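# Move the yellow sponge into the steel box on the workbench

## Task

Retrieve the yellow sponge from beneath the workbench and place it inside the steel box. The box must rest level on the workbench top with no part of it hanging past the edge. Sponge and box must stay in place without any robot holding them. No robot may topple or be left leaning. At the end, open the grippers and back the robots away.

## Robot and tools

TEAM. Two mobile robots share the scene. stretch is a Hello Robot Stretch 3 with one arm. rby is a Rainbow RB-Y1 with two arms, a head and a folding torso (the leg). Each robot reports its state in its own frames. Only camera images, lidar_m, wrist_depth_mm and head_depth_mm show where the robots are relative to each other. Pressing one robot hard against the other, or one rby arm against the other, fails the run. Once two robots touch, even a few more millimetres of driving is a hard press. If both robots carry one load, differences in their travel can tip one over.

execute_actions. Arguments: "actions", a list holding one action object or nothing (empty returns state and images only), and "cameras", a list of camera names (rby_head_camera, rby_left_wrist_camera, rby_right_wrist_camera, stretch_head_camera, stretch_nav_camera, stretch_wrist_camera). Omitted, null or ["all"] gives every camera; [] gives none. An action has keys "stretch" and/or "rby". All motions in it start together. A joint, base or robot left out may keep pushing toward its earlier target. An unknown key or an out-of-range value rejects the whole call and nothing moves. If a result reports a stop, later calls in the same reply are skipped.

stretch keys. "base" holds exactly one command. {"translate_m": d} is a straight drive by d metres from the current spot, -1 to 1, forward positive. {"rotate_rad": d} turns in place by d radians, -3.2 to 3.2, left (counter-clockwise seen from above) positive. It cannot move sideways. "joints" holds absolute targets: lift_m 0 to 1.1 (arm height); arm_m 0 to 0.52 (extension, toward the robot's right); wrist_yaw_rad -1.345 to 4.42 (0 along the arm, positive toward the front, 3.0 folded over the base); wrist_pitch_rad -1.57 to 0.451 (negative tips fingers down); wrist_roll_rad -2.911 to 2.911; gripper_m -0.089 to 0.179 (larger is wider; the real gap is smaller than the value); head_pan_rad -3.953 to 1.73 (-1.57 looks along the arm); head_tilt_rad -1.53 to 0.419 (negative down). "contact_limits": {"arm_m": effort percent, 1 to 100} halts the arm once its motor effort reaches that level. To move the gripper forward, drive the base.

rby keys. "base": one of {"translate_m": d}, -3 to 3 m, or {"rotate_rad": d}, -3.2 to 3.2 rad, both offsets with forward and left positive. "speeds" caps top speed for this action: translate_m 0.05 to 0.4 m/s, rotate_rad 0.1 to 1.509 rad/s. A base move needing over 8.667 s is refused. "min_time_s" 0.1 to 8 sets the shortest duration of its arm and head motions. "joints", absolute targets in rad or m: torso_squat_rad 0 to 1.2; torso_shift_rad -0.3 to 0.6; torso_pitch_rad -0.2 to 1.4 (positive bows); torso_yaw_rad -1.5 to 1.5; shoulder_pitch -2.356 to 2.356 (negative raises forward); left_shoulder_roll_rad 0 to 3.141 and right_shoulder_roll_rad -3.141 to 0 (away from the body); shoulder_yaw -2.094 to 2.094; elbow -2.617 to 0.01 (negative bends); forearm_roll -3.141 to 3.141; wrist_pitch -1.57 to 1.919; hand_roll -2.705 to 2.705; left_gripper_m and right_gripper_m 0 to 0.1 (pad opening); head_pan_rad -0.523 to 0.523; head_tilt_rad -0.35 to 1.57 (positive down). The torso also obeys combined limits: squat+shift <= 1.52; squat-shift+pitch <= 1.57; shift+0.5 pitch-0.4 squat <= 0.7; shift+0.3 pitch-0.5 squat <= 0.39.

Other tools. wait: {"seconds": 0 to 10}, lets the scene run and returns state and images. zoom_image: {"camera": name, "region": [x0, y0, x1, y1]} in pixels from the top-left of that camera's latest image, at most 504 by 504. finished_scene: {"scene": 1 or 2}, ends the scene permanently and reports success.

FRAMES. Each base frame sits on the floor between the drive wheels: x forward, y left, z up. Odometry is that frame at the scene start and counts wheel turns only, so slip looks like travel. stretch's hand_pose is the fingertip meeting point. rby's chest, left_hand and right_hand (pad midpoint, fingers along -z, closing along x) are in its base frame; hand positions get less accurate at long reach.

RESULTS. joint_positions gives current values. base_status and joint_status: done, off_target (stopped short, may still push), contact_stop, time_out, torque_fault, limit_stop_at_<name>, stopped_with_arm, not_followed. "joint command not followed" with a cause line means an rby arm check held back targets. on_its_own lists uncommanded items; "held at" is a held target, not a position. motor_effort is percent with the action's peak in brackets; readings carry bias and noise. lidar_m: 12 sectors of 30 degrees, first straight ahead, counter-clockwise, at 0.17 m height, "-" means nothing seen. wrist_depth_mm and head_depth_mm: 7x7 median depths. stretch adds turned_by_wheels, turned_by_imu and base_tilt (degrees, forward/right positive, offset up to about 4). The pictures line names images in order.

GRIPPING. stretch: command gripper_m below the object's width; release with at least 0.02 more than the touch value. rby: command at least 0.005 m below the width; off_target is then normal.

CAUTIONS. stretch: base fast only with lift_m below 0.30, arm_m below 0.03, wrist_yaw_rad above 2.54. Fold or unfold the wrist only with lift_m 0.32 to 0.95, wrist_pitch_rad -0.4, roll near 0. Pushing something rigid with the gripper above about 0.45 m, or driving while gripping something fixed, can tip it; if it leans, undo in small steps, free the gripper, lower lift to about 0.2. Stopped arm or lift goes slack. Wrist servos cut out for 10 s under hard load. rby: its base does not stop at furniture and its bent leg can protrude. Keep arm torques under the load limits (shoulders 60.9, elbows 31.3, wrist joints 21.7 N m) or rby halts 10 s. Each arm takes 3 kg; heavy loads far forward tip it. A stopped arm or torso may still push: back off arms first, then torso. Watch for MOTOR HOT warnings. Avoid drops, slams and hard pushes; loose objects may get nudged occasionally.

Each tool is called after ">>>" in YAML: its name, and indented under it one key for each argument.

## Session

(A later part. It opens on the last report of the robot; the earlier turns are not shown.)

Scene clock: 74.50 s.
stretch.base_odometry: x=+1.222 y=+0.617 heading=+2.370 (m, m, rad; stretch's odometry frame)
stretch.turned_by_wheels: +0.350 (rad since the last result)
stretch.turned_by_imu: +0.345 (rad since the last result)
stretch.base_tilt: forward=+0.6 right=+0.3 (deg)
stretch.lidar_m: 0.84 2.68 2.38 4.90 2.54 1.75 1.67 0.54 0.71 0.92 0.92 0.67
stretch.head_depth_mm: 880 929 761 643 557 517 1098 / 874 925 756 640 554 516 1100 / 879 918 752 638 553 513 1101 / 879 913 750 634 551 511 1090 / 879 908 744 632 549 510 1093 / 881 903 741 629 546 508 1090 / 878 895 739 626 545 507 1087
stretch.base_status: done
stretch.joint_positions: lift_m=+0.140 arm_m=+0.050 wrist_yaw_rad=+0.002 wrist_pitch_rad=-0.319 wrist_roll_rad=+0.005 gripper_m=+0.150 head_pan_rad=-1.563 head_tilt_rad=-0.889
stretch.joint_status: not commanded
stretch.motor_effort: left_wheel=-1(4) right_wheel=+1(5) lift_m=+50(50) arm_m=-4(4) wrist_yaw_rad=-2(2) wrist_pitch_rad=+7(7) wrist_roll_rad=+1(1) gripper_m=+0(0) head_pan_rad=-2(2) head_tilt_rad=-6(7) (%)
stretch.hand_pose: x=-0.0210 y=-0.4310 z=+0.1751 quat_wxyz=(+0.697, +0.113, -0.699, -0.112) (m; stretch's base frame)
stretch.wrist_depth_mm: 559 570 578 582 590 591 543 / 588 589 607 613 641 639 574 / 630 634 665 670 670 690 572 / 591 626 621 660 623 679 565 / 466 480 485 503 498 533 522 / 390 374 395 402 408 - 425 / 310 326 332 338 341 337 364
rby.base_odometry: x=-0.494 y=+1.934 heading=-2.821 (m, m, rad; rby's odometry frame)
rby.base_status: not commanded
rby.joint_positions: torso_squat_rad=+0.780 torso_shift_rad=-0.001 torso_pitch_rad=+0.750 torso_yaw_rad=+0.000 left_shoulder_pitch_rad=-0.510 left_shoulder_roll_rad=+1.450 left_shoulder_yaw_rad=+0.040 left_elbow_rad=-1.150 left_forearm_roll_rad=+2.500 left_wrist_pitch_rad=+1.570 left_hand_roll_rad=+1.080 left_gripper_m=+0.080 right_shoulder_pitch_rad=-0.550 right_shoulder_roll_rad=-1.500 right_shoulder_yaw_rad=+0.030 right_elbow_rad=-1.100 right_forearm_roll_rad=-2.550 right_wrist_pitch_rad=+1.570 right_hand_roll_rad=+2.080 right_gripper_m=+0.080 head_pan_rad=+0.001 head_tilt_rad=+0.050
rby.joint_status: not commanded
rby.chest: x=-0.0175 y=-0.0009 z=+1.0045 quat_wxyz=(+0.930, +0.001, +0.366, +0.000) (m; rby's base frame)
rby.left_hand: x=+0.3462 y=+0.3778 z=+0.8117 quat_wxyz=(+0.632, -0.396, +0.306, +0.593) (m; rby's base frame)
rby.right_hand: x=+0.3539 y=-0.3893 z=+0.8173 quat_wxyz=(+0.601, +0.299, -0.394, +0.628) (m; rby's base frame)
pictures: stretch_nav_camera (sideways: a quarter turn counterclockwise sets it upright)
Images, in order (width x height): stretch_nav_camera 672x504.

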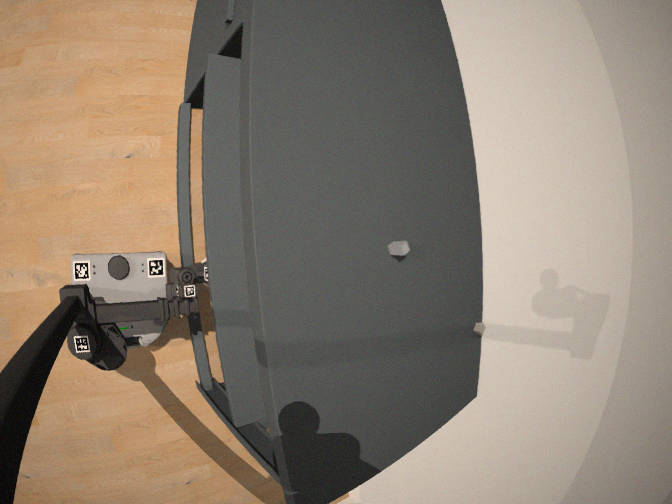

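>>> execute_actions:
  actions:
    - {"stretch":{"base":{"translate_m":-0.235}},"rby":{"base":{"rotate_rad":0.13}}}
  cameras: []

>>> execute_actions:
  actions:
    - {"stretch":{"joints":{"arm_m":0.35}},"rby":{"base":{"translate_m":0.42},"speeds":{"translate_m":0.2}}}
  cameras: []

>>> execute_actions:
  actions:
    - {"stretch":{"joints":{"lift_m":0.05}},"rby":{"base":{"rotate_rad":-0.13},"joints":{"head_tilt_rad":0.5}}}
  cameras: ["stretch_wrist_camera","rby_head_camera","rby_left_wrist_camera","rby_right_wrist_camera"]

Scene clock: 78.80 s.
stretch.base_odometry: x=+1.390 y=+0.454 heading=+2.370 (m, m, rad; stretch's odometry frame)
stretch.turned_by_wheels: +0.000 (rad since the last result)
stretch.turned_by_imu: +0.000 (rad since the last result)
stretch.base_tilt: forward=+0.5 right=+0.2 (deg)
stretch.lidar_m: 0.89 2.52 2.52 4.88 2.18 1.50 1.44 0.38 0.36 0.93 0.96 0.89
stretch.head_depth_mm: 895 961 760 643 557 691 1117 / 892 923 757 639 555 804 1100 / 893 919 753 637 553 800 1113 / 893 914 749 635 550 799 1118 / 894 907 747 632 548 796 1105 / 890 902 742 629 547 792 1104 / 891 897 738 627 544 790 1099
stretch.base_status: done
stretch.joint_positions: lift_m=+0.140 arm_m=+0.050 wrist_yaw_rad=+0.002 wrist_pitch_rad=-0.319 wrist_roll_rad=+0.005 gripper_m=+0.150 head_pan_rad=-1.563 head_tilt_rad=-0.889
stretch.joint_status: not commanded
stretch.motor_effort: left_wheel=-1(5) right_wheel=+1(2) lift_m=+50(50) arm_m=-4(3) wrist_yaw_rad=-2(2) wrist_pitch_rad=+7(7) wrist_roll_rad=+1(1) gripper_m=+1(0) head_pan_rad=-2(3) head_tilt_rad=-7(7) (%)
stretch.hand_pose: x=-0.0210 y=-0.4310 z=+0.1751 quat_wxyz=(+0.697, +0.113, -0.699, -0.112) (m; stretch's base frame)
stretch.wrist_depth_mm: 557 580 586 595 601 423 296 / 602 601 627 637 626 427 299 / 653 652 679 683 661 422 296 / 597 620 625 618 629 417 295 / 465 479 483 493 502 401 296 / 393 380 394 401 411 - 291 / 316 328 332 335 339 338 280
rby.base_odometry: x=-0.494 y=+1.934 heading=-2.692 (m, m, rad; rby's odometry frame)
rby.base_status: done
rby.joint_positions: torso_squat_rad=+0.780 torso_shift_rad=-0.001 torso_pitch_rad=+0.750 torso_yaw_rad=+0.000 left_shoulder_pitch_rad=-0.510 left_shoulder_roll_rad=+1.450 left_shoulder_yaw_rad=+0.040 left_elbow_rad=-1.150 left_forearm_roll_rad=+2.500 left_wrist_pitch_rad=+1.570 left_hand_roll_rad=+1.080 left_gripper_m=+0.080 right_shoulder_pitch_rad=-0.550 right_shoulder_roll_rad=-1.500 right_shoulder_yaw_rad=+0.030 right_elbow_rad=-1.100 right_forearm_roll_rad=-2.550 right_wrist_pitch_rad=+1.570 right_hand_roll_rad=+2.080 right_gripper_m=+0.080 head_pan_rad=+0.001 head_tilt_rad=+0.050
rby.joint_status: not commanded
rby.chest: x=-0.0175 y=-0.0009 z=+1.0045 quat_wxyz=(+0.930, +0.001, +0.366, +0.000) (m; rby's base frame)
rby.left_hand: x=+0.3462 y=+0.3778 z=+0.8117 quat_wxyz=(+0.632, -0.396, +0.306, +0.593) (m; rby's base frame)
rby.right_hand: x=+0.3539 y=-0.3893 z=+0.8173 quat_wxyz=(+0.601, +0.299, -0.394, +0.628) (m; rby's base frame)
pictures: none
No camera images: the call's "cameras" was empty. Leave "cameras" out to get every camera's image.

Scene clock: 82.37 s.
stretch.base_odometry: x=+1.390 y=+0.454 heading=+2.370 (m, m, rad; stretch's odometry frame)
stretch.turned_by_wheels: +0.000 (rad since the last result)
stretch.turned_by_imu: +0.001 (rad since the last result)
stretch.base_tilt: forward=+0.6 right=+0.3 (deg)
stretch.lidar_m: 0.89 2.91 2.88 4.88 2.18 1.50 1.44 0.38 0.36 0.93 0.96 0.89
stretch.head_depth_mm: 892 964 760 642 557 692 1119 / 893 927 757 639 553 805 1099 / 892 921 753 637 551 803 1113 / 890 914 748 635 549 798 1108 / 891 909 746 631 549 794 1107 / 893 900 742 629 546 796 1103 / 893 896 738 627 545 790 1093
stretch.base_status: not commanded
stretch.joint_positions: lift_m=+0.140 arm_m=+0.350 wrist_yaw_rad=+0.002 wrist_pitch_rad=-0.319 wrist_roll_rad=+0.005 gripper_m=+0.150 head_pan_rad=-1.563 head_tilt_rad=-0.889
stretch.joint_status: all done
stretch.motor_effort: left_wheel=-1(1) right_wheel=+0(1) lift_m=+50(50) arm_m=+4(4) wrist_yaw_rad=-3(2) wrist_pitch_rad=+7(7) wrist_roll_rad=+1(1) gripper_m=+1(1) head_pan_rad=-3(3) head_tilt_rad=-7(7) (%)
stretch.hand_pose: x=-0.0211 y=-0.7304 z=+0.1751 quat_wxyz=(+0.697, +0.113, -0.700, -0.112) (m; stretch's base frame)
stretch.wrist_depth_mm: 301 304 311 313 322 328 276 / 320 320 326 332 340 346 276 / 345 347 352 356 363 361 276 / 365 373 380 387 395 351 272 / 394 400 413 404 424 368 270 / 392 376 391 367 410 - 272 / 308 324 333 336 344 332 258
rby.base_odometry: x=-0.872 y=+1.751 heading=-2.694 (m, m, rad; rby's odometry frame)
rby.base_status: done
rby.joint_positions: torso_squat_rad=+0.780 torso_shift_rad=-0.001 torso_pitch_rad=+0.750 torso_yaw_rad=+0.000 left_shoulder_pitch_rad=-0.510 left_shoulder_roll_rad=+1.450 left_shoulder_yaw_rad=+0.040 left_elbow_rad=-1.150 left_forearm_roll_rad=+2.500 left_wrist_pitch_rad=+1.570 left_hand_roll_rad=+1.080 left_gripper_m=+0.080 right_shoulder_pitch_rad=-0.550 right_shoulder_roll_rad=-1.500 right_shoulder_yaw_rad=+0.030 right_elbow_rad=-1.100 right_forearm_roll_rad=-2.550 right_wrist_pitch_rad=+1.570 right_hand_roll_rad=+2.080 right_gripper_m=+0.080 head_pan_rad=+0.001 head_tilt_rad=+0.050
rby.joint_status: not commanded
rby.chest: x=-0.0175 y=-0.0009 z=+1.0045 quat_wxyz=(+0.930, +0.001, +0.366, +0.000) (m; rby's base frame)
rby.left_hand: x=+0.3462 y=+0.3777 z=+0.8117 quat_wxyz=(+0.632, -0.396, +0.306, +0.593) (m; rby's base frame)
rby.right_hand: x=+0.3539 y=-0.3893 z=+0.8173 quat_wxyz=(+0.601, +0.299, -0.394, +0.628) (m; rby's base frame)
pictures: none
No camera images: the call's "cameras" was empty. Leave "cameras" out to get every camera's image.

Scene clock: 84.03 s.
stretch.base_odometry: x=+1.390 y=+0.454 heading=+2.370 (m, m, rad; stretch's odometry frame)
stretch.turned_by_wheels: +0.000 (rad since the last result)
stretch.turned_by_imu: +0.000 (rad since the last result)
stretch.base_tilt: forward=+0.5 right=+0.4 (deg)
stretch.lidar_m: 0.89 2.97 2.90 4.86 2.18 1.50 1.44 0.38 0.36 0.93 0.96 0.89
stretch.head_depth_mm: 890 962 761 642 557 692 1116 / 890 924 757 639 554 803 1095 / 890 919 752 637 553 801 1116 / 892 916 750 635 550 798 1109 / 892 908 744 633 548 797 1105 / 892 903 740 628 546 795 1104 / 893 896 736 625 544 791 1098
stretch.base_status: not commanded
stretch.joint_positions: lift_m=+0.050 arm_m=+0.350 wrist_yaw_rad=+0.002 wrist_pitch_rad=-0.319 wrist_roll_rad=+0.005 gripper_m=+0.150 head_pan_rad=-1.563 head_tilt_rad=-0.889
stretch.joint_status: all done
stretch.motor_effort: left_wheel=-1(1) right_wheel=+1(1) lift_m=+31(42) arm_m=+4(4) wrist_yaw_rad=-3(2) wrist_pitch_rad=+7(7) wrist_roll_rad=+1(1) gripper_m=+0(1) head_pan_rad=-2(3) head_tilt_rad=-6(6) (%)
stretch.hand_pose: x=-0.0211 y=-0.7304 z=+0.0857 quat_wxyz=(+0.697, +0.113, -0.700, -0.112) (m; stretch's base frame)
stretch.wrist_depth_mm: 301 302 308 318 315 325 276 / 319 322 330 338 340 344 276 / 336 345 355 348 371 363 273 / 364 373 376 287 388 349 274 / 318 328 329 308 342 343 273 / 269 258 268 272 279 - 269 / 212 223 227 229 233 228 243
rby.base_odometry: x=-0.872 y=+1.751 heading=-2.824 (m, m, rad; rby's odometry frame)
rby.base_status: done
rby.joint_positions: torso_squat_rad=+0.780 torso_shift_rad=-0.001 torso_pitch_rad=+0.750 torso_yaw_rad=+0.000 left_shoulder_pitch_rad=-0.510 left_shoulder_roll_rad=+1.450 left_shoulder_yaw_rad=+0.040 left_elbow_rad=-1.150 left_forearm_roll_rad=+2.500 left_wrist_pitch_rad=+1.570 left_hand_roll_rad=+1.080 left_gripper_m=+0.080 right_shoulder_pitch_rad=-0.550 right_shoulder_roll_rad=-1.500 right_shoulder_yaw_rad=+0.030 right_elbow_rad=-1.100 right_forearm_roll_rad=-2.550 right_wrist_pitch_rad=+1.570 right_hand_roll_rad=+2.080 right_gripper_m=+0.080 head_pan_rad=+0.001 head_tilt_rad=+0.500
rby.joint_status: all done
rby.chest: x=-0.0175 y=-0.0009 z=+1.0045 quat_wxyz=(+0.930, +0.001, +0.366, +0.000) (m; rby's base frame)
rby.left_hand: x=+0.3462 y=+0.3777 z=+0.8117 quat_wxyz=(+0.632, -0.395, +0.306, +0.593) (m; rby's base frame)
rby.right_hand: x=+0.3539 y=-0.3893 z=+0.8173 quat_wxyz=(+0.601, +0.299, -0.394, +0.628) (m; rby's base frame)
pictures: rby_head_camera, rby_left_wrist_camera, rby_right_wrist_camera, stretch_wrist_camera
Images, in order (width x height): rby_head_camera 896x504, rby_left_wrist_camera 644x364, rby_right_wrist_camera 644x364, stretch_wrist_camera 644x364.

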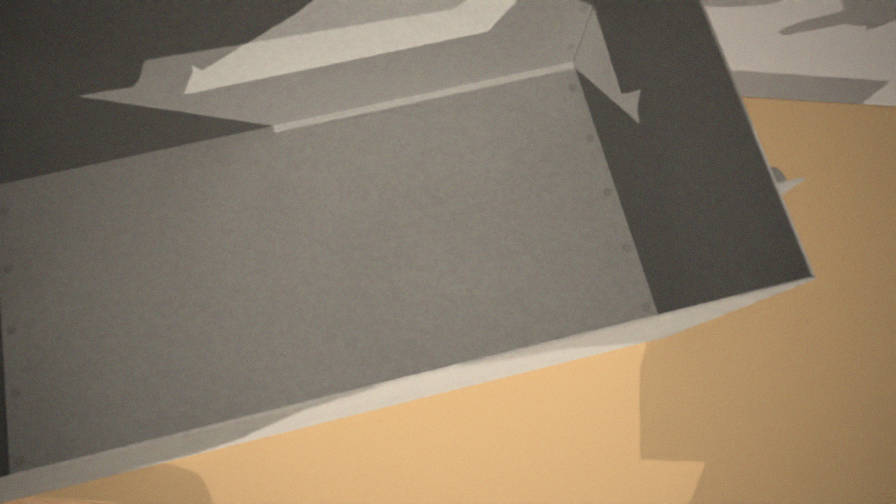

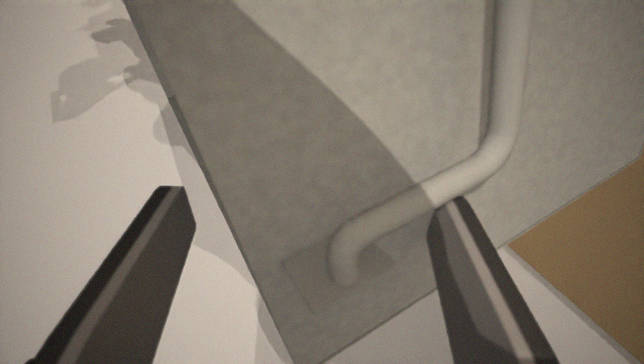

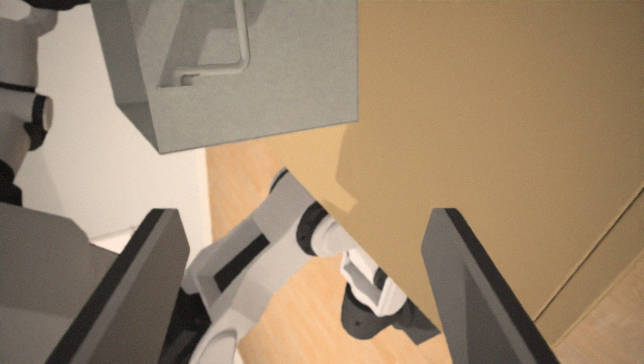

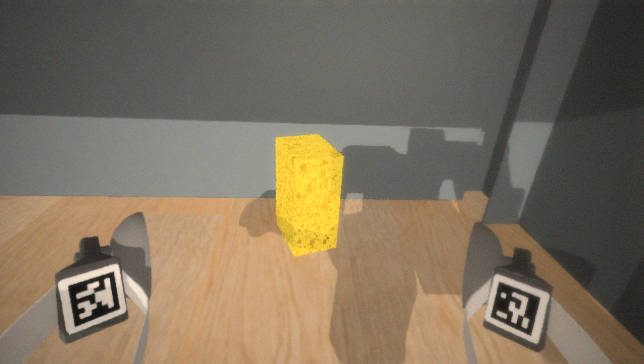

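>>> execute_actions:
  actions:
    - {"stretch":{"joints":{"arm_m":0.49}},"rby":{"joints":{"left_shoulder_roll_rad":1.65,"right_shoulder_roll_rad":-1.6},"min_time_s":1.5}}
  cameras: ["stretch_wrist_camera"]

>>> execute_actions:
  actions:
    - {"rby":{"base":{"rotate_rad":0.22},"speeds":{"rotate_rad":0.2},"joints":{"head_tilt_rad":0.3}}}
  cameras: ["rby_head_camera","rby_left_wrist_camera","rby_right_wrist_camera"]

Scene clock: 87.13 s.
stretch.base_odometry: x=+1.390 y=+0.454 heading=+2.370 (m, m, rad; stretch's odometry frame)
stretch.turned_by_wheels: +0.000 (rad since the last result)
stretch.turned_by_imu: +0.000 (rad since the last result)
stretch.base_tilt: forward=+0.7 right=+0.2 (deg)
stretch.lidar_m: 0.89 2.97 2.91 4.87 2.18 1.50 1.44 0.38 0.36 0.93 0.96 0.89
stretch.head_depth_mm: 892 962 760 643 556 690 1113 / 891 923 756 639 554 803 1097 / 893 920 752 637 553 802 1113 / 891 916 749 633 550 799 1107 / 892 907 746 632 549 798 1105 / 894 902 741 629 547 793 1099 / 893 898 737 627 545 790 1097
stretch.base_status: not commanded
stretch.joint_positions: lift_m=+0.050 arm_m=+0.490 wrist_yaw_rad=+0.002 wrist_pitch_rad=-0.319 wrist_roll_rad=+0.005 gripper_m=+0.150 head_pan_rad=-1.563 head_tilt_rad=-0.889
stretch.joint_status: all done
stretch.motor_effort: left_wheel=-1(1) right_wheel=+1(1) lift_m=+32(31) arm_m=+4(2) wrist_yaw_rad=-2(1) wrist_pitch_rad=+6(7) wrist_roll_rad=+1(1) gripper_m=+1(1) head_pan_rad=-2(2) head_tilt_rad=-7(7) (%)
stretch.hand_pose: x=-0.0211 y=-0.8704 z=+0.0857 quat_wxyz=(+0.697, +0.113, -0.700, -0.112) (m; stretch's base frame)
stretch.wrist_depth_mm: 176 178 181 184 187 190 193 / 187 190 193 196 198 204 209 / 200 203 206 209 214 220 229 / 214 217 222 225 230 238 249 / 231 234 237 186 250 254 257 / - 255 252 149 266 - 227 / 213 220 217 155 233 230 232
rby.base_odometry: x=-0.872 y=+1.751 heading=-2.824 (m, m, rad; rby's odometry frame)
rby.base_status: not commanded
rby.joint_positions: torso_squat_rad=+0.780 torso_shift_rad=-0.001 torso_pitch_rad=+0.750 torso_yaw_rad=+0.000 left_shoulder_pitch_rad=-0.510 left_shoulder_roll_rad=+1.650 left_shoulder_yaw_rad=+0.040 left_elbow_rad=-1.150 left_forearm_roll_rad=+2.500 left_wrist_pitch_rad=+1.570 left_hand_roll_rad=+1.080 left_gripper_m=+0.080 right_shoulder_pitch_rad=-0.550 right_shoulder_roll_rad=-1.599 right_shoulder_yaw_rad=+0.030 right_elbow_rad=-1.100 right_forearm_roll_rad=-2.550 right_wrist_pitch_rad=+1.570 right_hand_roll_rad=+2.080 right_gripper_m=+0.080 head_pan_rad=+0.001 head_tilt_rad=+0.500
rby.joint_status: all done
rby.chest: x=-0.0175 y=-0.0009 z=+1.0045 quat_wxyz=(+0.930, +0.001, +0.366, +0.000) (m; rby's base frame)
rby.left_hand: x=+0.3629 y=+0.4051 z=+0.8552 quat_wxyz=(+0.686, -0.336, +0.248, +0.596) (m; rby's base frame)
rby.right_hand: x=+0.3620 y=-0.4046 z=+0.8399 quat_wxyz=(+0.604, +0.268, -0.366, +0.656) (m; rby's base frame)
pictures: stretch_wrist_camera
Images, in order (width x height): stretch_wrist_camera 644x364.

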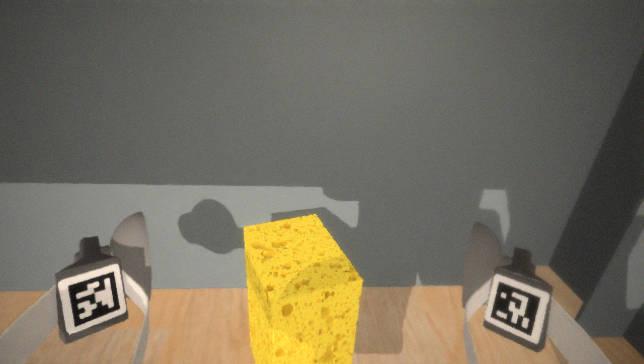

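Scene clock: 89.43 s.
stretch.base_odometry: x=+1.390 y=+0.454 heading=+2.370 (m, m, rad; stretch's odometry frame)
stretch.turned_by_wheels: +0.000 (rad since the last result)
stretch.turned_by_imu: +0.000 (rad since the last result)
stretch.base_tilt: forward=+0.7 right=+0.3 (deg)
stretch.lidar_m: 0.89 2.87 2.87 4.88 2.18 1.50 1.44 0.37 0.36 0.93 0.96 0.89
stretch.head_depth_mm: 890 963 760 642 557 691 1118 / 893 922 757 640 555 803 1100 / 892 920 754 636 553 801 1111 / 895 915 748 635 550 799 1110 / 891 908 744 632 548 796 1103 / 892 899 740 628 546 794 1103 / 889 896 737 626 544 791 1100
stretch.base_status: not commanded
stretch.joint_positions: lift_m=+0.050 arm_m=+0.490 wrist_yaw_rad=+0.002 wrist_pitch_rad=-0.319 wrist_roll_rad=+0.005 gripper_m=+0.150 head_pan_rad=-1.563 head_tilt_rad=-0.889
stretch.joint_status: not commanded
stretch.motor_effort: left_wheel=-1(1) right_wheel=+0(1) lift_m=+31(32) arm_m=+4(3) wrist_yaw_rad=-1(2) wrist_pitch_rad=+7(7) wrist_roll_rad=+1(1) gripper_m=+0(0) head_pan_rad=-2(2) head_tilt_rad=-7(7) (%)
stretch.hand_pose: x=-0.0211 y=-0.8704 z=+0.0857 quat_wxyz=(+0.697, +0.113, -0.700, -0.112) (m; stretch's base frame)
stretch.wrist_depth_mm: 176 179 181 185 187 189 193 / 187 189 193 196 200 202 209 / 201 202 204 210 214 216 228 / 215 217 221 227 230 236 247 / 229 233 238 188 252 256 256 / - 251 250 150 267 - 227 / 213 223 217 155 231 228 231
rby.base_odometry: x=-0.871 y=+1.751 heading=-2.606 (m, m, rad; rby's odometry frame)
rby.base_status: done
rby.joint_positions: torso_squat_rad=+0.780 torso_shift_rad=-0.001 torso_pitch_rad=+0.750 torso_yaw_rad=+0.000 left_shoulder_pitch_rad=-0.510 left_shoulder_roll_rad=+1.650 left_shoulder_yaw_rad=+0.040 left_elbow_rad=-1.150 left_forearm_roll_rad=+2.500 left_wrist_pitch_rad=+1.570 left_hand_roll_rad=+1.080 left_gripper_m=+0.080 right_shoulder_pitch_rad=-0.550 right_shoulder_roll_rad=-1.600 right_shoulder_yaw_rad=+0.030 right_elbow_rad=-1.100 right_forearm_roll_rad=-2.550 right_wrist_pitch_rad=+1.570 right_hand_roll_rad=+2.080 right_gripper_m=+0.080 head_pan_rad=+0.001 head_tilt_rad=+0.300
rby.joint_status: all done
rby.chest: x=-0.0175 y=-0.0009 z=+1.0045 quat_wxyz=(+0.931, +0.001, +0.366, +0.000) (m; rby's base frame)
rby.left_hand: x=+0.3629 y=+0.4051 z=+0.8553 quat_wxyz=(+0.686, -0.336, +0.248, +0.596) (m; rby's base frame)
rby.right_hand: x=+0.3620 y=-0.4046 z=+0.8400 quat_wxyz=(+0.604, +0.268, -0.366, +0.656) (m; rby's base frame)
pictures: rby_head_camera, rby_left_wrist_camera, rby_right_wrist_camera
Images, in order (width x height): rby_head_camera 896x504, rby_left_wrist_camera 644x364, rby_right_wrist_camera 644x364.

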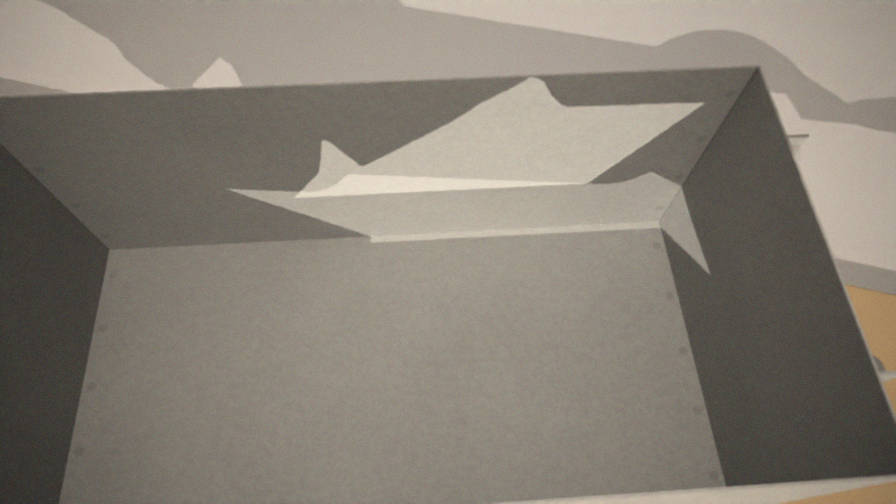

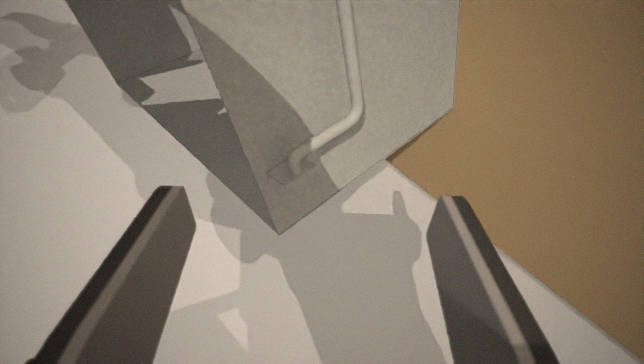

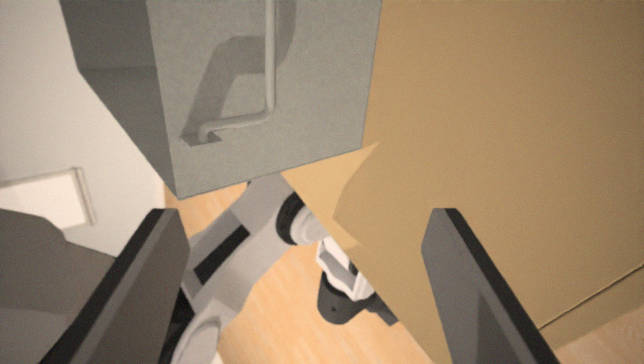

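>>> execute_actions:
  actions:
    - {"stretch":{"joints":{"arm_m":0.51,"gripper_m":0.03}},"rby":{"base":{"rotate_rad":0.08},"speeds":{"rotate_rad":0.2}}}
  cameras: ["stretch_wrist_camera"]

>>> execute_actions:
  actions:
    - {"stretch":{"joints":{"lift_m":0.14}},"rby":{"base":{"translate_m":0.13},"speeds":{"translate_m":0.08}}}
  cameras: []

>>> execute_actions:
  actions:
    - {"stretch":{"joints":{"arm_m":0.0}},"rby":{"joints":{"left_shoulder_roll_rad":1.35,"right_shoulder_roll_rad":-1.4},"min_time_s":2}}
  cameras: ["stretch_wrist_camera","rby_head_camera","rby_left_wrist_camera","rby_right_wrist_camera"]

Scene clock: 91.80 s.
stretch.base_odometry: x=+1.390 y=+0.454 heading=+2.370 (m, m, rad; stretch's odometry frame)
stretch.turned_by_wheels: +0.000 (rad since the last result)
stretch.turned_by_imu: +0.000 (rad since the last result)
stretch.base_tilt: forward=+0.7 right=+0.3 (deg)
stretch.lidar_m: 0.89 2.84 2.85 4.87 2.18 1.50 1.44 0.38 0.36 0.93 0.96 0.89
stretch.head_depth_mm: 894 960 761 643 557 689 1117 / 890 924 757 640 555 803 1098 / 893 920 753 637 553 801 1109 / 893 913 749 634 551 799 1107 / 892 908 745 631 548 795 1103 / 890 902 741 629 546 793 1102 / 891 896 738 626 544 791 1099
stretch.base_status: not commanded
stretch.joint_positions: lift_m=+0.050 arm_m=+0.510 wrist_yaw_rad=+0.002 wrist_pitch_rad=-0.319 wrist_roll_rad=+0.005 gripper_m=+0.030 head_pan_rad=-1.563 head_tilt_rad=-0.889
stretch.joint_status: all done
stretch.motor_effort: left_wheel=-1(1) right_wheel=+1(0) lift_m=+32(32) arm_m=+4(5) wrist_yaw_rad=-1(1) wrist_pitch_rad=+7(7) wrist_roll_rad=+1(1) gripper_m=-8(100) head_pan_rad=-2(3) head_tilt_rad=-7(6) (%)
stretch.hand_pose: x=-0.0211 y=-0.8904 z=+0.0857 quat_wxyz=(+0.697, +0.113, -0.700, -0.112) (m; stretch's base frame)
stretch.wrist_depth_mm: 159 160 162 166 169 171 174 / 169 172 174 177 180 183 187 / 179 183 186 190 193 195 201 / 193 196 200 203 208 212 228 / 207 211 212 215 224 229 242 / 226 230 - 143 245 250 255 / 218 221 219 127 224 237 223
rby.base_odometry: x=-0.871 y=+1.752 heading=-2.529 (m, m, rad; rby's odometry frame)
rby.base_status: done
rby.joint_positions: torso_squat_rad=+0.780 torso_shift_rad=-0.001 torso_pitch_rad=+0.750 torso_yaw_rad=+0.000 left_shoulder_pitch_rad=-0.510 left_shoulder_roll_rad=+1.650 left_shoulder_yaw_rad=+0.040 left_elbow_rad=-1.150 left_forearm_roll_rad=+2.500 left_wrist_pitch_rad=+1.570 left_hand_roll_rad=+1.080 left_gripper_m=+0.080 right_shoulder_pitch_rad=-0.550 right_shoulder_roll_rad=-1.600 right_shoulder_yaw_rad=+0.030 right_elbow_rad=-1.100 right_forearm_roll_rad=-2.550 right_wrist_pitch_rad=+1.570 right_hand_roll_rad=+2.080 right_gripper_m=+0.080 head_pan_rad=+0.001 head_tilt_rad=+0.300
rby.joint_status: not commanded
rby.chest: x=-0.0175 y=-0.0009 z=+1.0045 quat_wxyz=(+0.930, +0.001, +0.366, +0.000) (m; rby's base frame)
rby.left_hand: x=+0.3629 y=+0.4051 z=+0.8553 quat_wxyz=(+0.686, -0.336, +0.248, +0.596) (m; rby's base frame)
rby.right_hand: x=+0.3620 y=-0.4046 z=+0.8400 quat_wxyz=(+0.604, +0.268, -0.366, +0.656) (m; rby's base frame)
pictures: stretch_wrist_camera
Images, in order (width x height): stretch_wrist_camera 644x364.

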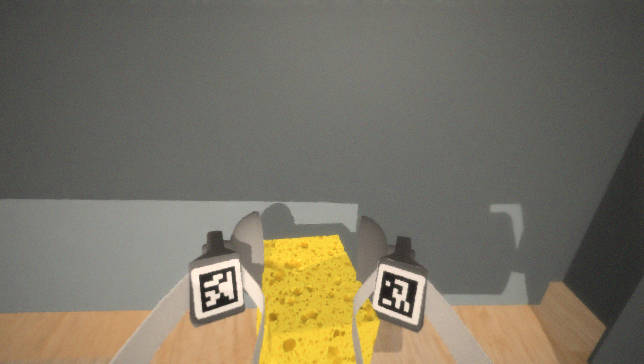

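Scene clock: 94.37 s.
stretch.base_odometry: x=+1.390 y=+0.454 heading=+2.370 (m, m, rad; stretch's odometry frame)
stretch.turned_by_wheels: +0.000 (rad since the last result)
stretch.turned_by_imu: +0.000 (rad since the last result)
stretch.base_tilt: forward=+0.7 right=+0.3 (deg)
stretch.lidar_m: 0.89 3.00 2.95 4.89 2.19 1.50 1.44 0.38 0.36 0.84 0.96 0.89
stretch.head_depth_mm: 894 961 762 644 555 692 1117 / 892 923 757 641 555 804 1098 / 892 916 752 636 552 801 1111 / 893 915 750 635 551 799 1111 / 893 909 745 632 549 796 1105 / 891 905 741 629 546 794 1106 / 891 896 738 627 545 790 1099
stretch.base_status: not commanded
stretch.joint_positions: lift_m=+0.140 arm_m=+0.510 wrist_yaw_rad=+0.002 wrist_pitch_rad=-0.319 wrist_roll_rad=+0.005 gripper_m=+0.030 head_pan_rad=-1.563 head_tilt_rad=-0.889
stretch.joint_status: all done
stretch.motor_effort: left_wheel=-1(1) right_wheel=+1(1) lift_m=+50(54) arm_m=+4(3) wrist_yaw_rad=-2(2) wrist_pitch_rad=+7(7) wrist_roll_rad=+1(1) gripper_m=-7(8) head_pan_rad=-3(3) head_tilt_rad=-7(6) (%)
stretch.hand_pose: x=-0.0211 y=-0.8904 z=+0.1751 quat_wxyz=(+0.697, +0.113, -0.700, -0.112) (m; stretch's base frame)
stretch.wrist_depth_mm: 158 160 164 165 169 171 174 / 168 170 174 177 179 182 187 / 180 182 187 190 192 197 201 / 193 195 200 204 207 212 229 / 208 211 211 214 226 231 240 / 224 229 - 143 243 253 256 / 248 248 257 127 273 285 257
rby.base_odometry: x=-0.977 y=+1.678 heading=-2.532 (m, m, rad; rby's odometry frame)
rby.base_status: done
rby.joint_positions: torso_squat_rad=+0.780 torso_shift_rad=-0.001 torso_pitch_rad=+0.750 torso_yaw_rad=+0.000 left_shoulder_pitch_rad=-0.510 left_shoulder_roll_rad=+1.650 left_shoulder_yaw_rad=+0.040 left_elbow_rad=-1.150 left_forearm_roll_rad=+2.500 left_wrist_pitch_rad=+1.570 left_hand_roll_rad=+1.080 left_gripper_m=+0.080 right_shoulder_pitch_rad=-0.550 right_shoulder_roll_rad=-1.600 right_shoulder_yaw_rad=+0.030 right_elbow_rad=-1.100 right_forearm_roll_rad=-2.550 right_wrist_pitch_rad=+1.570 right_hand_roll_rad=+2.080 right_gripper_m=+0.080 head_pan_rad=+0.001 head_tilt_rad=+0.300
rby.joint_status: not commanded
rby.chest: x=-0.0175 y=-0.0009 z=+1.0045 quat_wxyz=(+0.930, +0.001, +0.366, +0.000) (m; rby's base frame)
rby.left_hand: x=+0.3629 y=+0.4051 z=+0.8552 quat_wxyz=(+0.686, -0.335, +0.248, +0.596) (m; rby's base frame)
rby.right_hand: x=+0.3621 y=-0.4046 z=+0.8399 quat_wxyz=(+0.604, +0.268, -0.366, +0.656) (m; rby's base frame)
pictures: none
No camera images: the call's "cameras" was empty. Leave "cameras" out to get every camera's image.

Scene clock: 99.30 s.
stretch.base_odometry: x=+1.390 y=+0.454 heading=+2.370 (m, m, rad; stretch's odometry frame)
stretch.turned_by_wheels: +0.000 (rad since the last result)
stretch.turned_by_imu: +0.001 (rad since the last result)
stretch.base_tilt: forward=+0.6 right=+0.4 (deg)
stretch.lidar_m: 0.89 3.00 2.95 4.86 2.18 1.50 1.44 0.38 0.36 0.33 0.96 0.89
stretch.head_depth_mm: 892 961 762 644 557 692 1116 / 893 924 756 641 555 802 1098 / 893 920 753 637 552 803 1118 / 892 914 749 634 551 799 1118 / 891 908 746 633 548 796 1107 / 893 904 740 629 547 792 1098 / 892 894 739 627 545 792 1095
stretch.base_status: not commanded
stretch.joint_positions: lift_m=+0.140 arm_m=+0.000 wrist_yaw_rad=+0.001 wrist_pitch_rad=-0.319 wrist_roll_rad=+0.005 gripper_m=+0.030 head_pan_rad=-1.563 head_tilt_rad=-0.889
stretch.joint_status: all done
stretch.motor_effort: left_wheel=-1(1) right_wheel=+1(1) lift_m=+50(50) arm_m=-4(5) wrist_yaw_rad=-1(2) wrist_pitch_rad=+7(7) wrist_roll_rad=+1(1) gripper_m=-8(9) head_pan_rad=-3(3) head_tilt_rad=-7(6) (%)
stretch.hand_pose: x=-0.0212 y=-0.3810 z=+0.1751 quat_wxyz=(+0.697, +0.113, -0.700, -0.113) (m; stretch's base frame)
stretch.wrist_depth_mm: 608 632 635 634 631 438 301 / 655 680 674 678 665 429 300 / 694 720 723 747 699 435 303 / 601 620 622 649 624 427 298 / 469 477 500 501 508 427 297 / 386 393 - 142 428 401 296 / 325 328 326 127 334 351 298
rby.base_odometry: x=-0.977 y=+1.678 heading=-2.532 (m, m, rad; rby's odometry frame)
rby.base_status: not commanded
rby.joint_positions: torso_squat_rad=+0.780 torso_shift_rad=-0.001 torso_pitch_rad=+0.749 torso_yaw_rad=+0.001 left_shoulder_pitch_rad=-0.511 left_shoulder_roll_rad=+1.353 left_shoulder_yaw_rad=+0.042 left_elbow_rad=-1.150 left_forearm_roll_rad=+2.501 left_wrist_pitch_rad=+1.570 left_hand_roll_rad=+1.080 left_gripper_m=+0.080 right_shoulder_pitch_rad=-0.550 right_shoulder_roll_rad=-1.400 right_shoulder_yaw_rad=+0.030 right_elbow_rad=-1.100 right_forearm_roll_rad=-2.550 right_wrist_pitch_rad=+1.570 right_hand_roll_rad=+2.080 right_gripper_m=+0.080 head_pan_rad=+0.001 head_tilt_rad=+0.300
rby.joint_status: all done
rby.chest: x=-0.0178 y=-0.0009 z=+1.0047 quat_wxyz=(+0.931, +0.001, +0.366, +0.000) (m; rby's base frame)
rby.left_hand: x=+0.3388 y=+0.3614 z=+0.7944 quat_wxyz=(+0.603, -0.425, +0.332, +0.588) (m; rby's base frame)
rby.right_hand: x=+0.3458 y=-0.3716 z=+0.7968 quat_wxyz=(+0.596, +0.328, -0.422, +0.599) (m; rby's base frame)
pictures: rby_head_camera, rby_left_wrist_camera, rby_right_wrist_camera, stretch_wrist_camera
Images, in order (width x height): rby_head_camera 896x504, rby_left_wrist_camera 644x364, rby_right_wrist_camera 644x364, stretch_wrist_camera 644x364.

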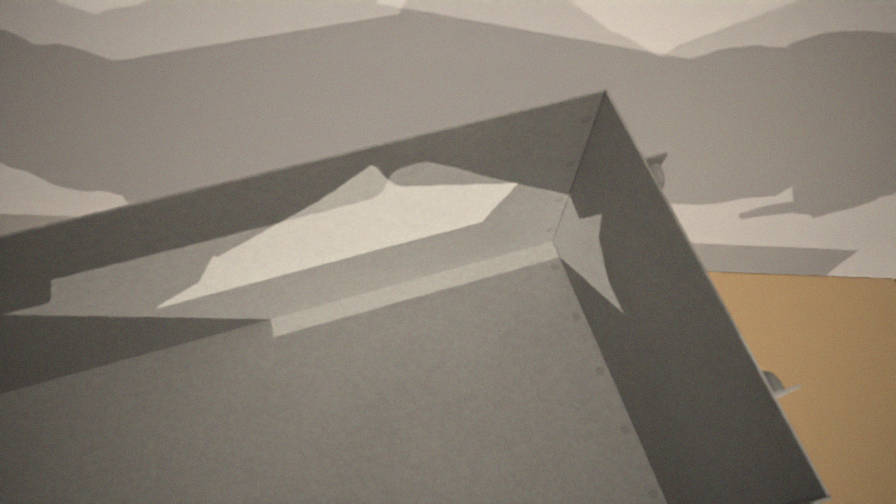

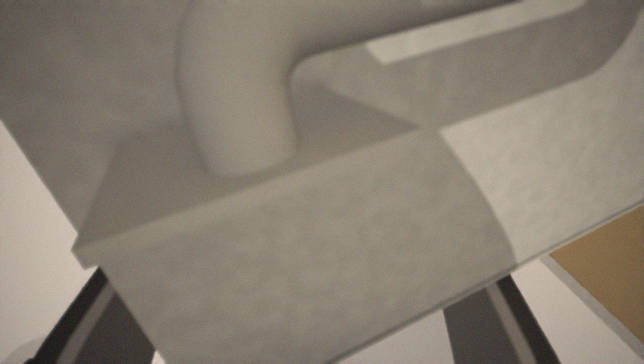

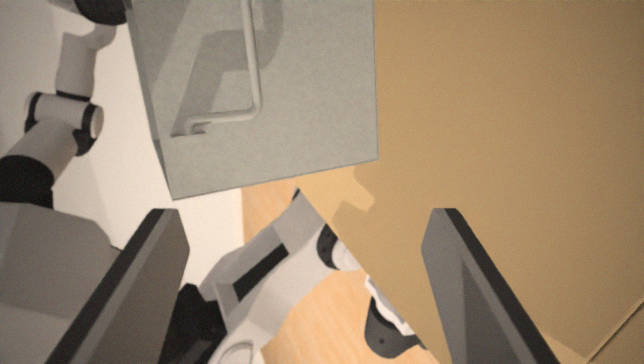

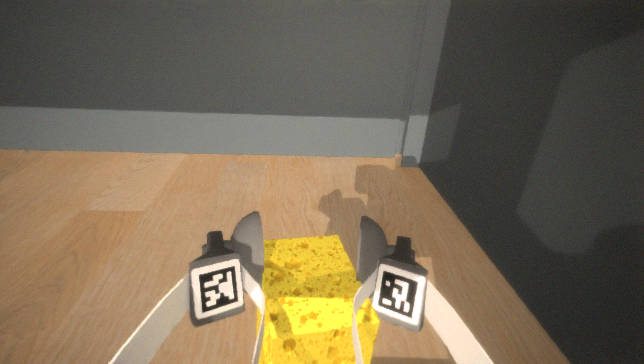

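>>> execute_actions:
  actions:
    - {"stretch":{"joints":{"wrist_yaw_rad":1.5,"wrist_pitch_rad":-0.1}},"rby":{"joints":{"left_shoulder_roll_rad":1.7,"right_shoulder_roll_rad":-1.6},"min_time_s":1.5}}
  cameras: []

>>> execute_actions:
  actions:
    - {"stretch":{"joints":{"lift_m":0.45}},"rby":{"base":{"translate_m":-0.7},"joints":{"head_tilt_rad":-0.1}}}
  cameras: ["rby_head_camera","stretch_nav_camera"]

Scene clock: 102.00 s.
stretch.base_odometry: x=+1.390 y=+0.454 heading=+2.370 (m, m, rad; stretch's odometry frame)
stretch.turned_by_wheels: +0.000 (rad since the last result)
stretch.turned_by_imu: +0.000 (rad since the last result)
stretch.base_tilt: forward=+0.6 right=+0.4 (deg)
stretch.lidar_m: 0.89 3.01 2.94 4.87 2.18 1.50 1.44 0.38 0.36 0.93 0.96 0.24
stretch.head_depth_mm: 890 961 761 643 557 692 1118 / 891 927 757 641 556 805 1100 / 892 917 753 638 553 801 1116 / 892 912 749 634 551 798 1115 / 891 911 746 632 548 796 1113 / 892 902 741 630 546 793 1099 / 897 896 737 627 545 791 1097
stretch.base_status: not commanded
stretch.joint_positions: lift_m=+0.140 arm_m=+0.000 wrist_yaw_rad=+1.497 wrist_pitch_rad=-0.124 wrist_roll_rad=+0.005 gripper_m=+0.030 head_pan_rad=-1.563 head_tilt_rad=-0.889
stretch.joint_status: all done
stretch.motor_effort: left_wheel=-1(1) right_wheel=+1(1) lift_m=+50(50) arm_m=-3(4) wrist_yaw_rad=+3(3) wrist_pitch_rad=+9(6) wrist_roll_rad=+1(1) gripper_m=-8(8) head_pan_rad=-3(3) head_tilt_rad=-7(7) (%)
stretch.hand_pose: x=+0.2292 y=-0.1638 z=+0.2227 quat_wxyz=(+0.546, +0.514, -0.488, +0.447) (m; stretch's base frame)
stretch.wrist_depth_mm: - - - 848 559 514 498 / - - - 866 800 856 862 / - - - 841 875 843 884 / - - - 853 869 912 857 / 703 713 781 708 796 813 795 / 524 522 - 143 613 570 596 / 418 428 424 127 377 461 465
rby.base_odometry: x=-0.977 y=+1.678 heading=-2.532 (m, m, rad; rby's odometry frame)
rby.base_status: not commanded
rby.joint_positions: torso_squat_rad=+0.780 torso_shift_rad=-0.001 torso_pitch_rad=+0.750 torso_yaw_rad=+0.000 left_shoulder_pitch_rad=-0.510 left_shoulder_roll_rad=+1.700 left_shoulder_yaw_rad=+0.040 left_elbow_rad=-1.150 left_forearm_roll_rad=+2.500 left_wrist_pitch_rad=+1.570 left_hand_roll_rad=+1.080 left_gripper_m=+0.080 right_shoulder_pitch_rad=-0.550 right_shoulder_roll_rad=-1.599 right_shoulder_yaw_rad=+0.030 right_elbow_rad=-1.100 right_forearm_roll_rad=-2.550 right_wrist_pitch_rad=+1.570 right_hand_roll_rad=+2.080 right_gripper_m=+0.080 head_pan_rad=+0.001 head_tilt_rad=+0.300
rby.joint_status: all done
rby.chest: x=-0.0176 y=-0.0010 z=+1.0046 quat_wxyz=(+0.931, +0.001, +0.366, +0.000) (m; rby's base frame)
rby.left_hand: x=+0.3670 y=+0.4104 z=+0.8672 quat_wxyz=(+0.699, -0.320, +0.233, +0.595) (m; rby's base frame)
rby.right_hand: x=+0.3620 y=-0.4046 z=+0.8400 quat_wxyz=(+0.604, +0.268, -0.366, +0.656) (m; rby's base frame)
pictures: none
No camera images: the call's "cameras" was empty. Leave "cameras" out to get every camera's image.

Scene clock: 105.67 s.
stretch.base_odometry: x=+1.390 y=+0.454 heading=+2.370 (m, m, rad; stretch's odometry frame)
stretch.turned_by_wheels: +0.000 (rad since the last result)
stretch.turned_by_imu: +0.001 (rad since the last result)
stretch.base_tilt: forward=+0.6 right=+0.3 (deg)
stretch.lidar_m: 0.89 3.31 2.48 4.87 2.17 1.50 1.44 0.37 0.36 0.93 0.96 0.89
stretch.head_depth_mm: 892 962 760 642 557 692 1117 / 893 925 757 641 554 803 1096 / 892 921 753 638 553 800 - / 895 913 748 634 550 798 - / 891 910 746 631 549 795 1109 / 892 903 741 629 546 794 1108 / 891 896 739 628 545 793 1066
stretch.base_status: not commanded
stretch.joint_positions: lift_m=+0.450 arm_m=+0.000 wrist_yaw_rad=+1.497 wrist_pitch_rad=-0.123 wrist_roll_rad=+0.005 gripper_m=+0.030 head_pan_rad=-1.563 head_tilt_rad=-0.889
stretch.joint_status: all done
stretch.motor_effort: left_wheel=-1(1) right_wheel=+0(1) lift_m=+50(52) arm_m=-4(3) wrist_yaw_rad=+3(3) wrist_pitch_rad=+8(9) wrist_roll_rad=+1(1) gripper_m=-8(9) head_pan_rad=-2(2) head_tilt_rad=-7(7) (%)
stretch.hand_pose: x=+0.2293 y=-0.1638 z=+0.5330 quat_wxyz=(+0.546, +0.513, -0.488, +0.447) (m; stretch's base frame)
stretch.wrist_depth_mm: - - - 892 719 670 642 / - - - - - - 933 / - - - 843 830 843 868 / - - - 821 754 795 808 / - - - 523 490 494 505 / - - - 142 381 358 369 / 834 868 869 128 271 284 288
rby.base_odometry: x=-0.403 y=+2.078 heading=-2.533 (m, m, rad; rby's odometry frame)
rby.base_status: done
rby.joint_positions: torso_squat_rad=+0.780 torso_shift_rad=-0.001 torso_pitch_rad=+0.750 torso_yaw_rad=+0.000 left_shoulder_pitch_rad=-0.510 left_shoulder_roll_rad=+1.700 left_shoulder_yaw_rad=+0.040 left_elbow_rad=-1.150 left_forearm_roll_rad=+2.500 left_wrist_pitch_rad=+1.570 left_hand_roll_rad=+1.080 left_gripper_m=+0.080 right_shoulder_pitch_rad=-0.550 right_shoulder_roll_rad=-1.600 right_shoulder_yaw_rad=+0.030 right_elbow_rad=-1.100 right_forearm_roll_rad=-2.550 right_wrist_pitch_rad=+1.570 right_hand_roll_rad=+2.080 right_gripper_m=+0.080 head_pan_rad=+0.001 head_tilt_rad=-0.100
rby.joint_status: all done
rby.chest: x=-0.0175 y=-0.0010 z=+1.0045 quat_wxyz=(+0.931, +0.001, +0.366, +0.000) (m; rby's base frame)
rby.left_hand: x=+0.3670 y=+0.4104 z=+0.8671 quat_wxyz=(+0.699, -0.320, +0.233, +0.595) (m; rby's base frame)
rby.right_hand: x=+0.3620 y=-0.4046 z=+0.8400 quat_wxyz=(+0.604, +0.268, -0.366, +0.656) (m; rby's base frame)
pictures: rby_head_camera, stretch_nav_camera (sideways: a quarter turn counterclockwise sets it upright)
Images, in order (width x height): rby_head_camera 896x504, stretch_nav_camera 672x504.

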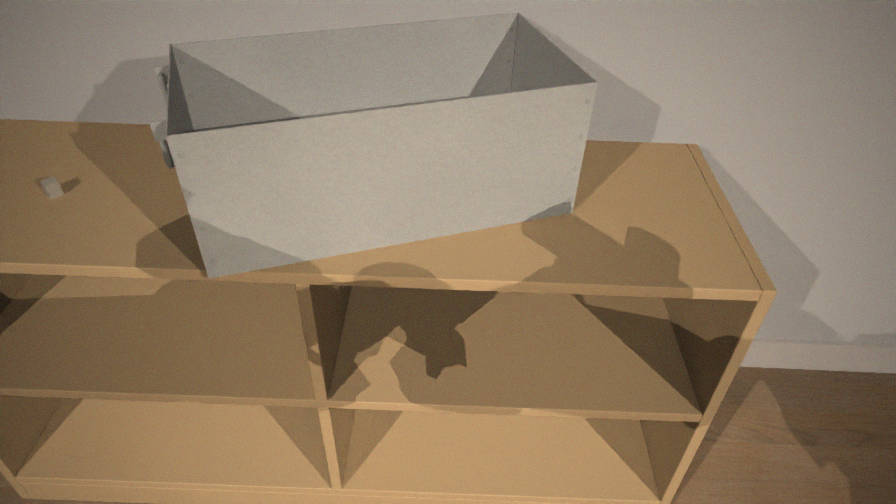

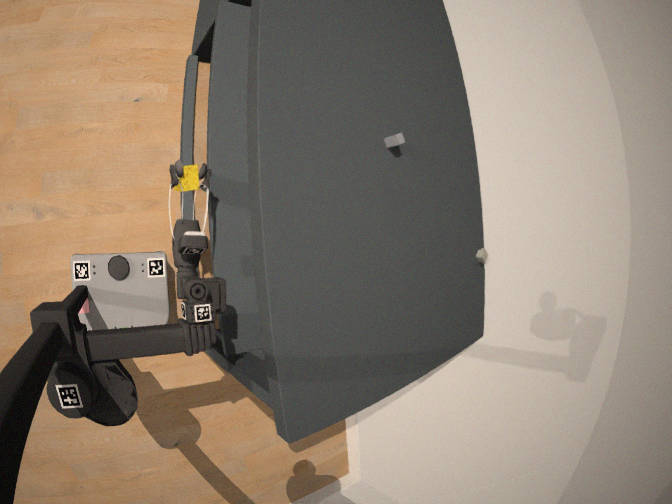

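>>> execute_actions:
  actions:
    - {"rby":{"base":{"translate_m":0.4},"speeds":{"translate_m":0.2},"joints":{"torso_yaw_rad":0.28,"right_shoulder_roll_rad":-1.7,"head_tilt_rad":0.1}}}
  cameras: ["rby_head_camera","rby_left_wrist_camera","rby_right_wrist_camera"]

Scene clock: 110.50 s.
stretch.base_odometry: x=+1.390 y=+0.454 heading=+2.370 (m, m, rad; stretch's odometry frame)
stretch.turned_by_wheels: +0.000 (rad since the last result)
stretch.turned_by_imu: +0.001 (rad since the last result)
stretch.base_tilt: forward=+0.4 right=+0.3 (deg)
stretch.lidar_m: 0.89 2.93 2.74 4.86 2.19 1.50 1.44 0.38 0.36 0.93 0.96 0.89
stretch.head_depth_mm: 889 960 762 644 556 692 1116 / 891 927 756 639 554 804 1102 / 890 918 753 637 553 801 - / 891 916 750 635 551 799 - / 892 906 745 632 548 797 1111 / 894 903 742 629 546 793 1109 / 891 896 737 626 545 792 1066
stretch.base_status: not commanded
stretch.joint_positions: lift_m=+0.450 arm_m=+0.000 wrist_yaw_rad=+1.497 wrist_pitch_rad=-0.123 wrist_roll_rad=+0.005 gripper_m=+0.030 head_pan_rad=-1.563 head_tilt_rad=-0.889
stretch.joint_status: not commanded
stretch.motor_effort: left_wheel=-1(1) right_wheel=+1(1) lift_m=+50(50) arm_m=-3(4) wrist_yaw_rad=+2(2) wrist_pitch_rad=+8(8) wrist_roll_rad=+1(1) gripper_m=-7(8) head_pan_rad=-2(3) head_tilt_rad=-7(7) (%)
stretch.hand_pose: x=+0.2293 y=-0.1638 z=+0.5330 quat_wxyz=(+0.546, +0.513, -0.488, +0.447) (m; stretch's base frame)
stretch.wrist_depth_mm: - - - 932 702 674 648 / - - - - - - 904 / - - - 851 825 866 905 / - - - 810 751 796 847 / - - - 520 485 501 521 / - - - 142 376 362 367 / 869 880 847 127 269 282 290
rby.base_odometry: x=-0.731 y=+1.850 heading=-2.533 (m, m, rad; rby's odometry frame)
rby.base_status: done
rby.joint_positions: torso_squat_rad=+0.780 torso_shift_rad=-0.001 torso_pitch_rad=+0.750 torso_yaw_rad=+0.280 left_shoulder_pitch_rad=-0.510 left_shoulder_roll_rad=+1.700 left_shoulder_yaw_rad=+0.040 left_elbow_rad=-1.150 left_forearm_roll_rad=+2.500 left_wrist_pitch_rad=+1.570 left_hand_roll_rad=+1.080 left_gripper_m=+0.080 right_shoulder_pitch_rad=-0.550 right_shoulder_roll_rad=-1.700 right_shoulder_yaw_rad=+0.030 right_elbow_rad=-1.100 right_forearm_roll_rad=-2.550 right_wrist_pitch_rad=+1.570 right_hand_roll_rad=+2.080 right_gripper_m=+0.080 head_pan_rad=+0.001 head_tilt_rad=+0.100
rby.joint_status: all done
rby.chest: x=-0.0175 y=-0.0009 z=+1.0045 quat_wxyz=(+0.921, +0.052, +0.363, +0.130) (m; rby's base frame)
rby.left_hand: x=+0.2734 y=+0.4980 z=+0.9545 quat_wxyz=(+0.662, -0.274, +0.141, +0.683) (m; rby's base frame)
rby.right_hand: x=+0.4435 y=-0.2966 z=+0.7959 quat_wxyz=(+0.507, +0.327, -0.374, +0.705) (m; rby's base frame)
pictures: rby_head_camera, rby_left_wrist_camera, rby_right_wrist_camera
Images, in order (width x height): rby_head_camera 896x504, rby_left_wrist_camera 644x364, rby_right_wrist_camera 644x364.

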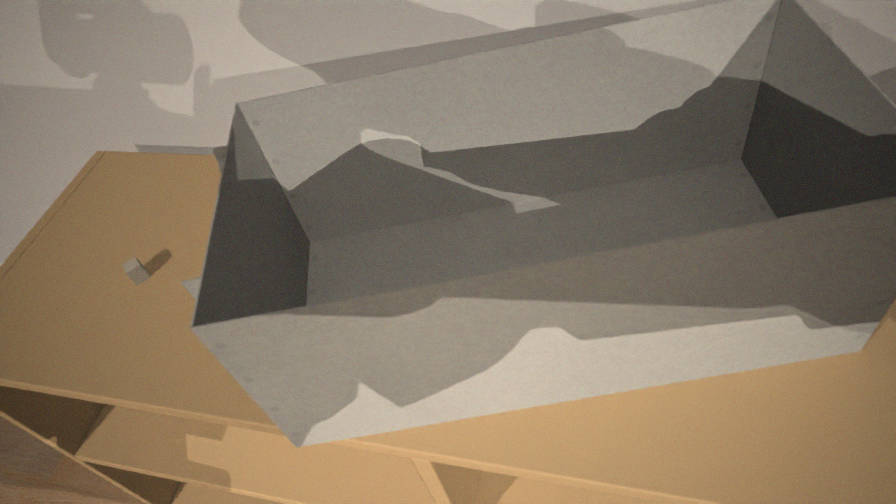

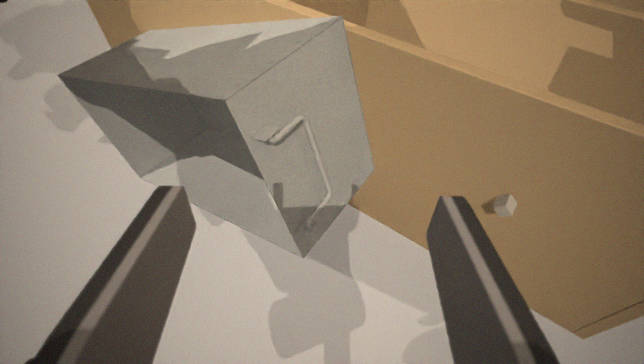

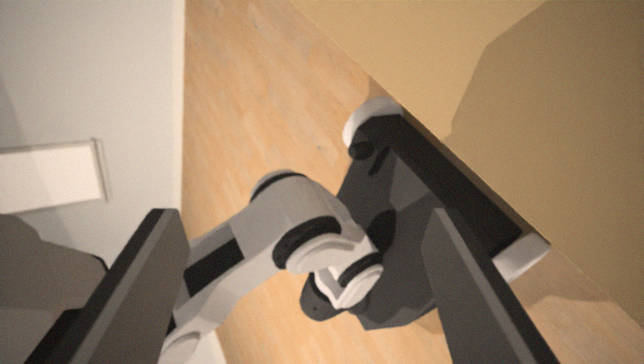

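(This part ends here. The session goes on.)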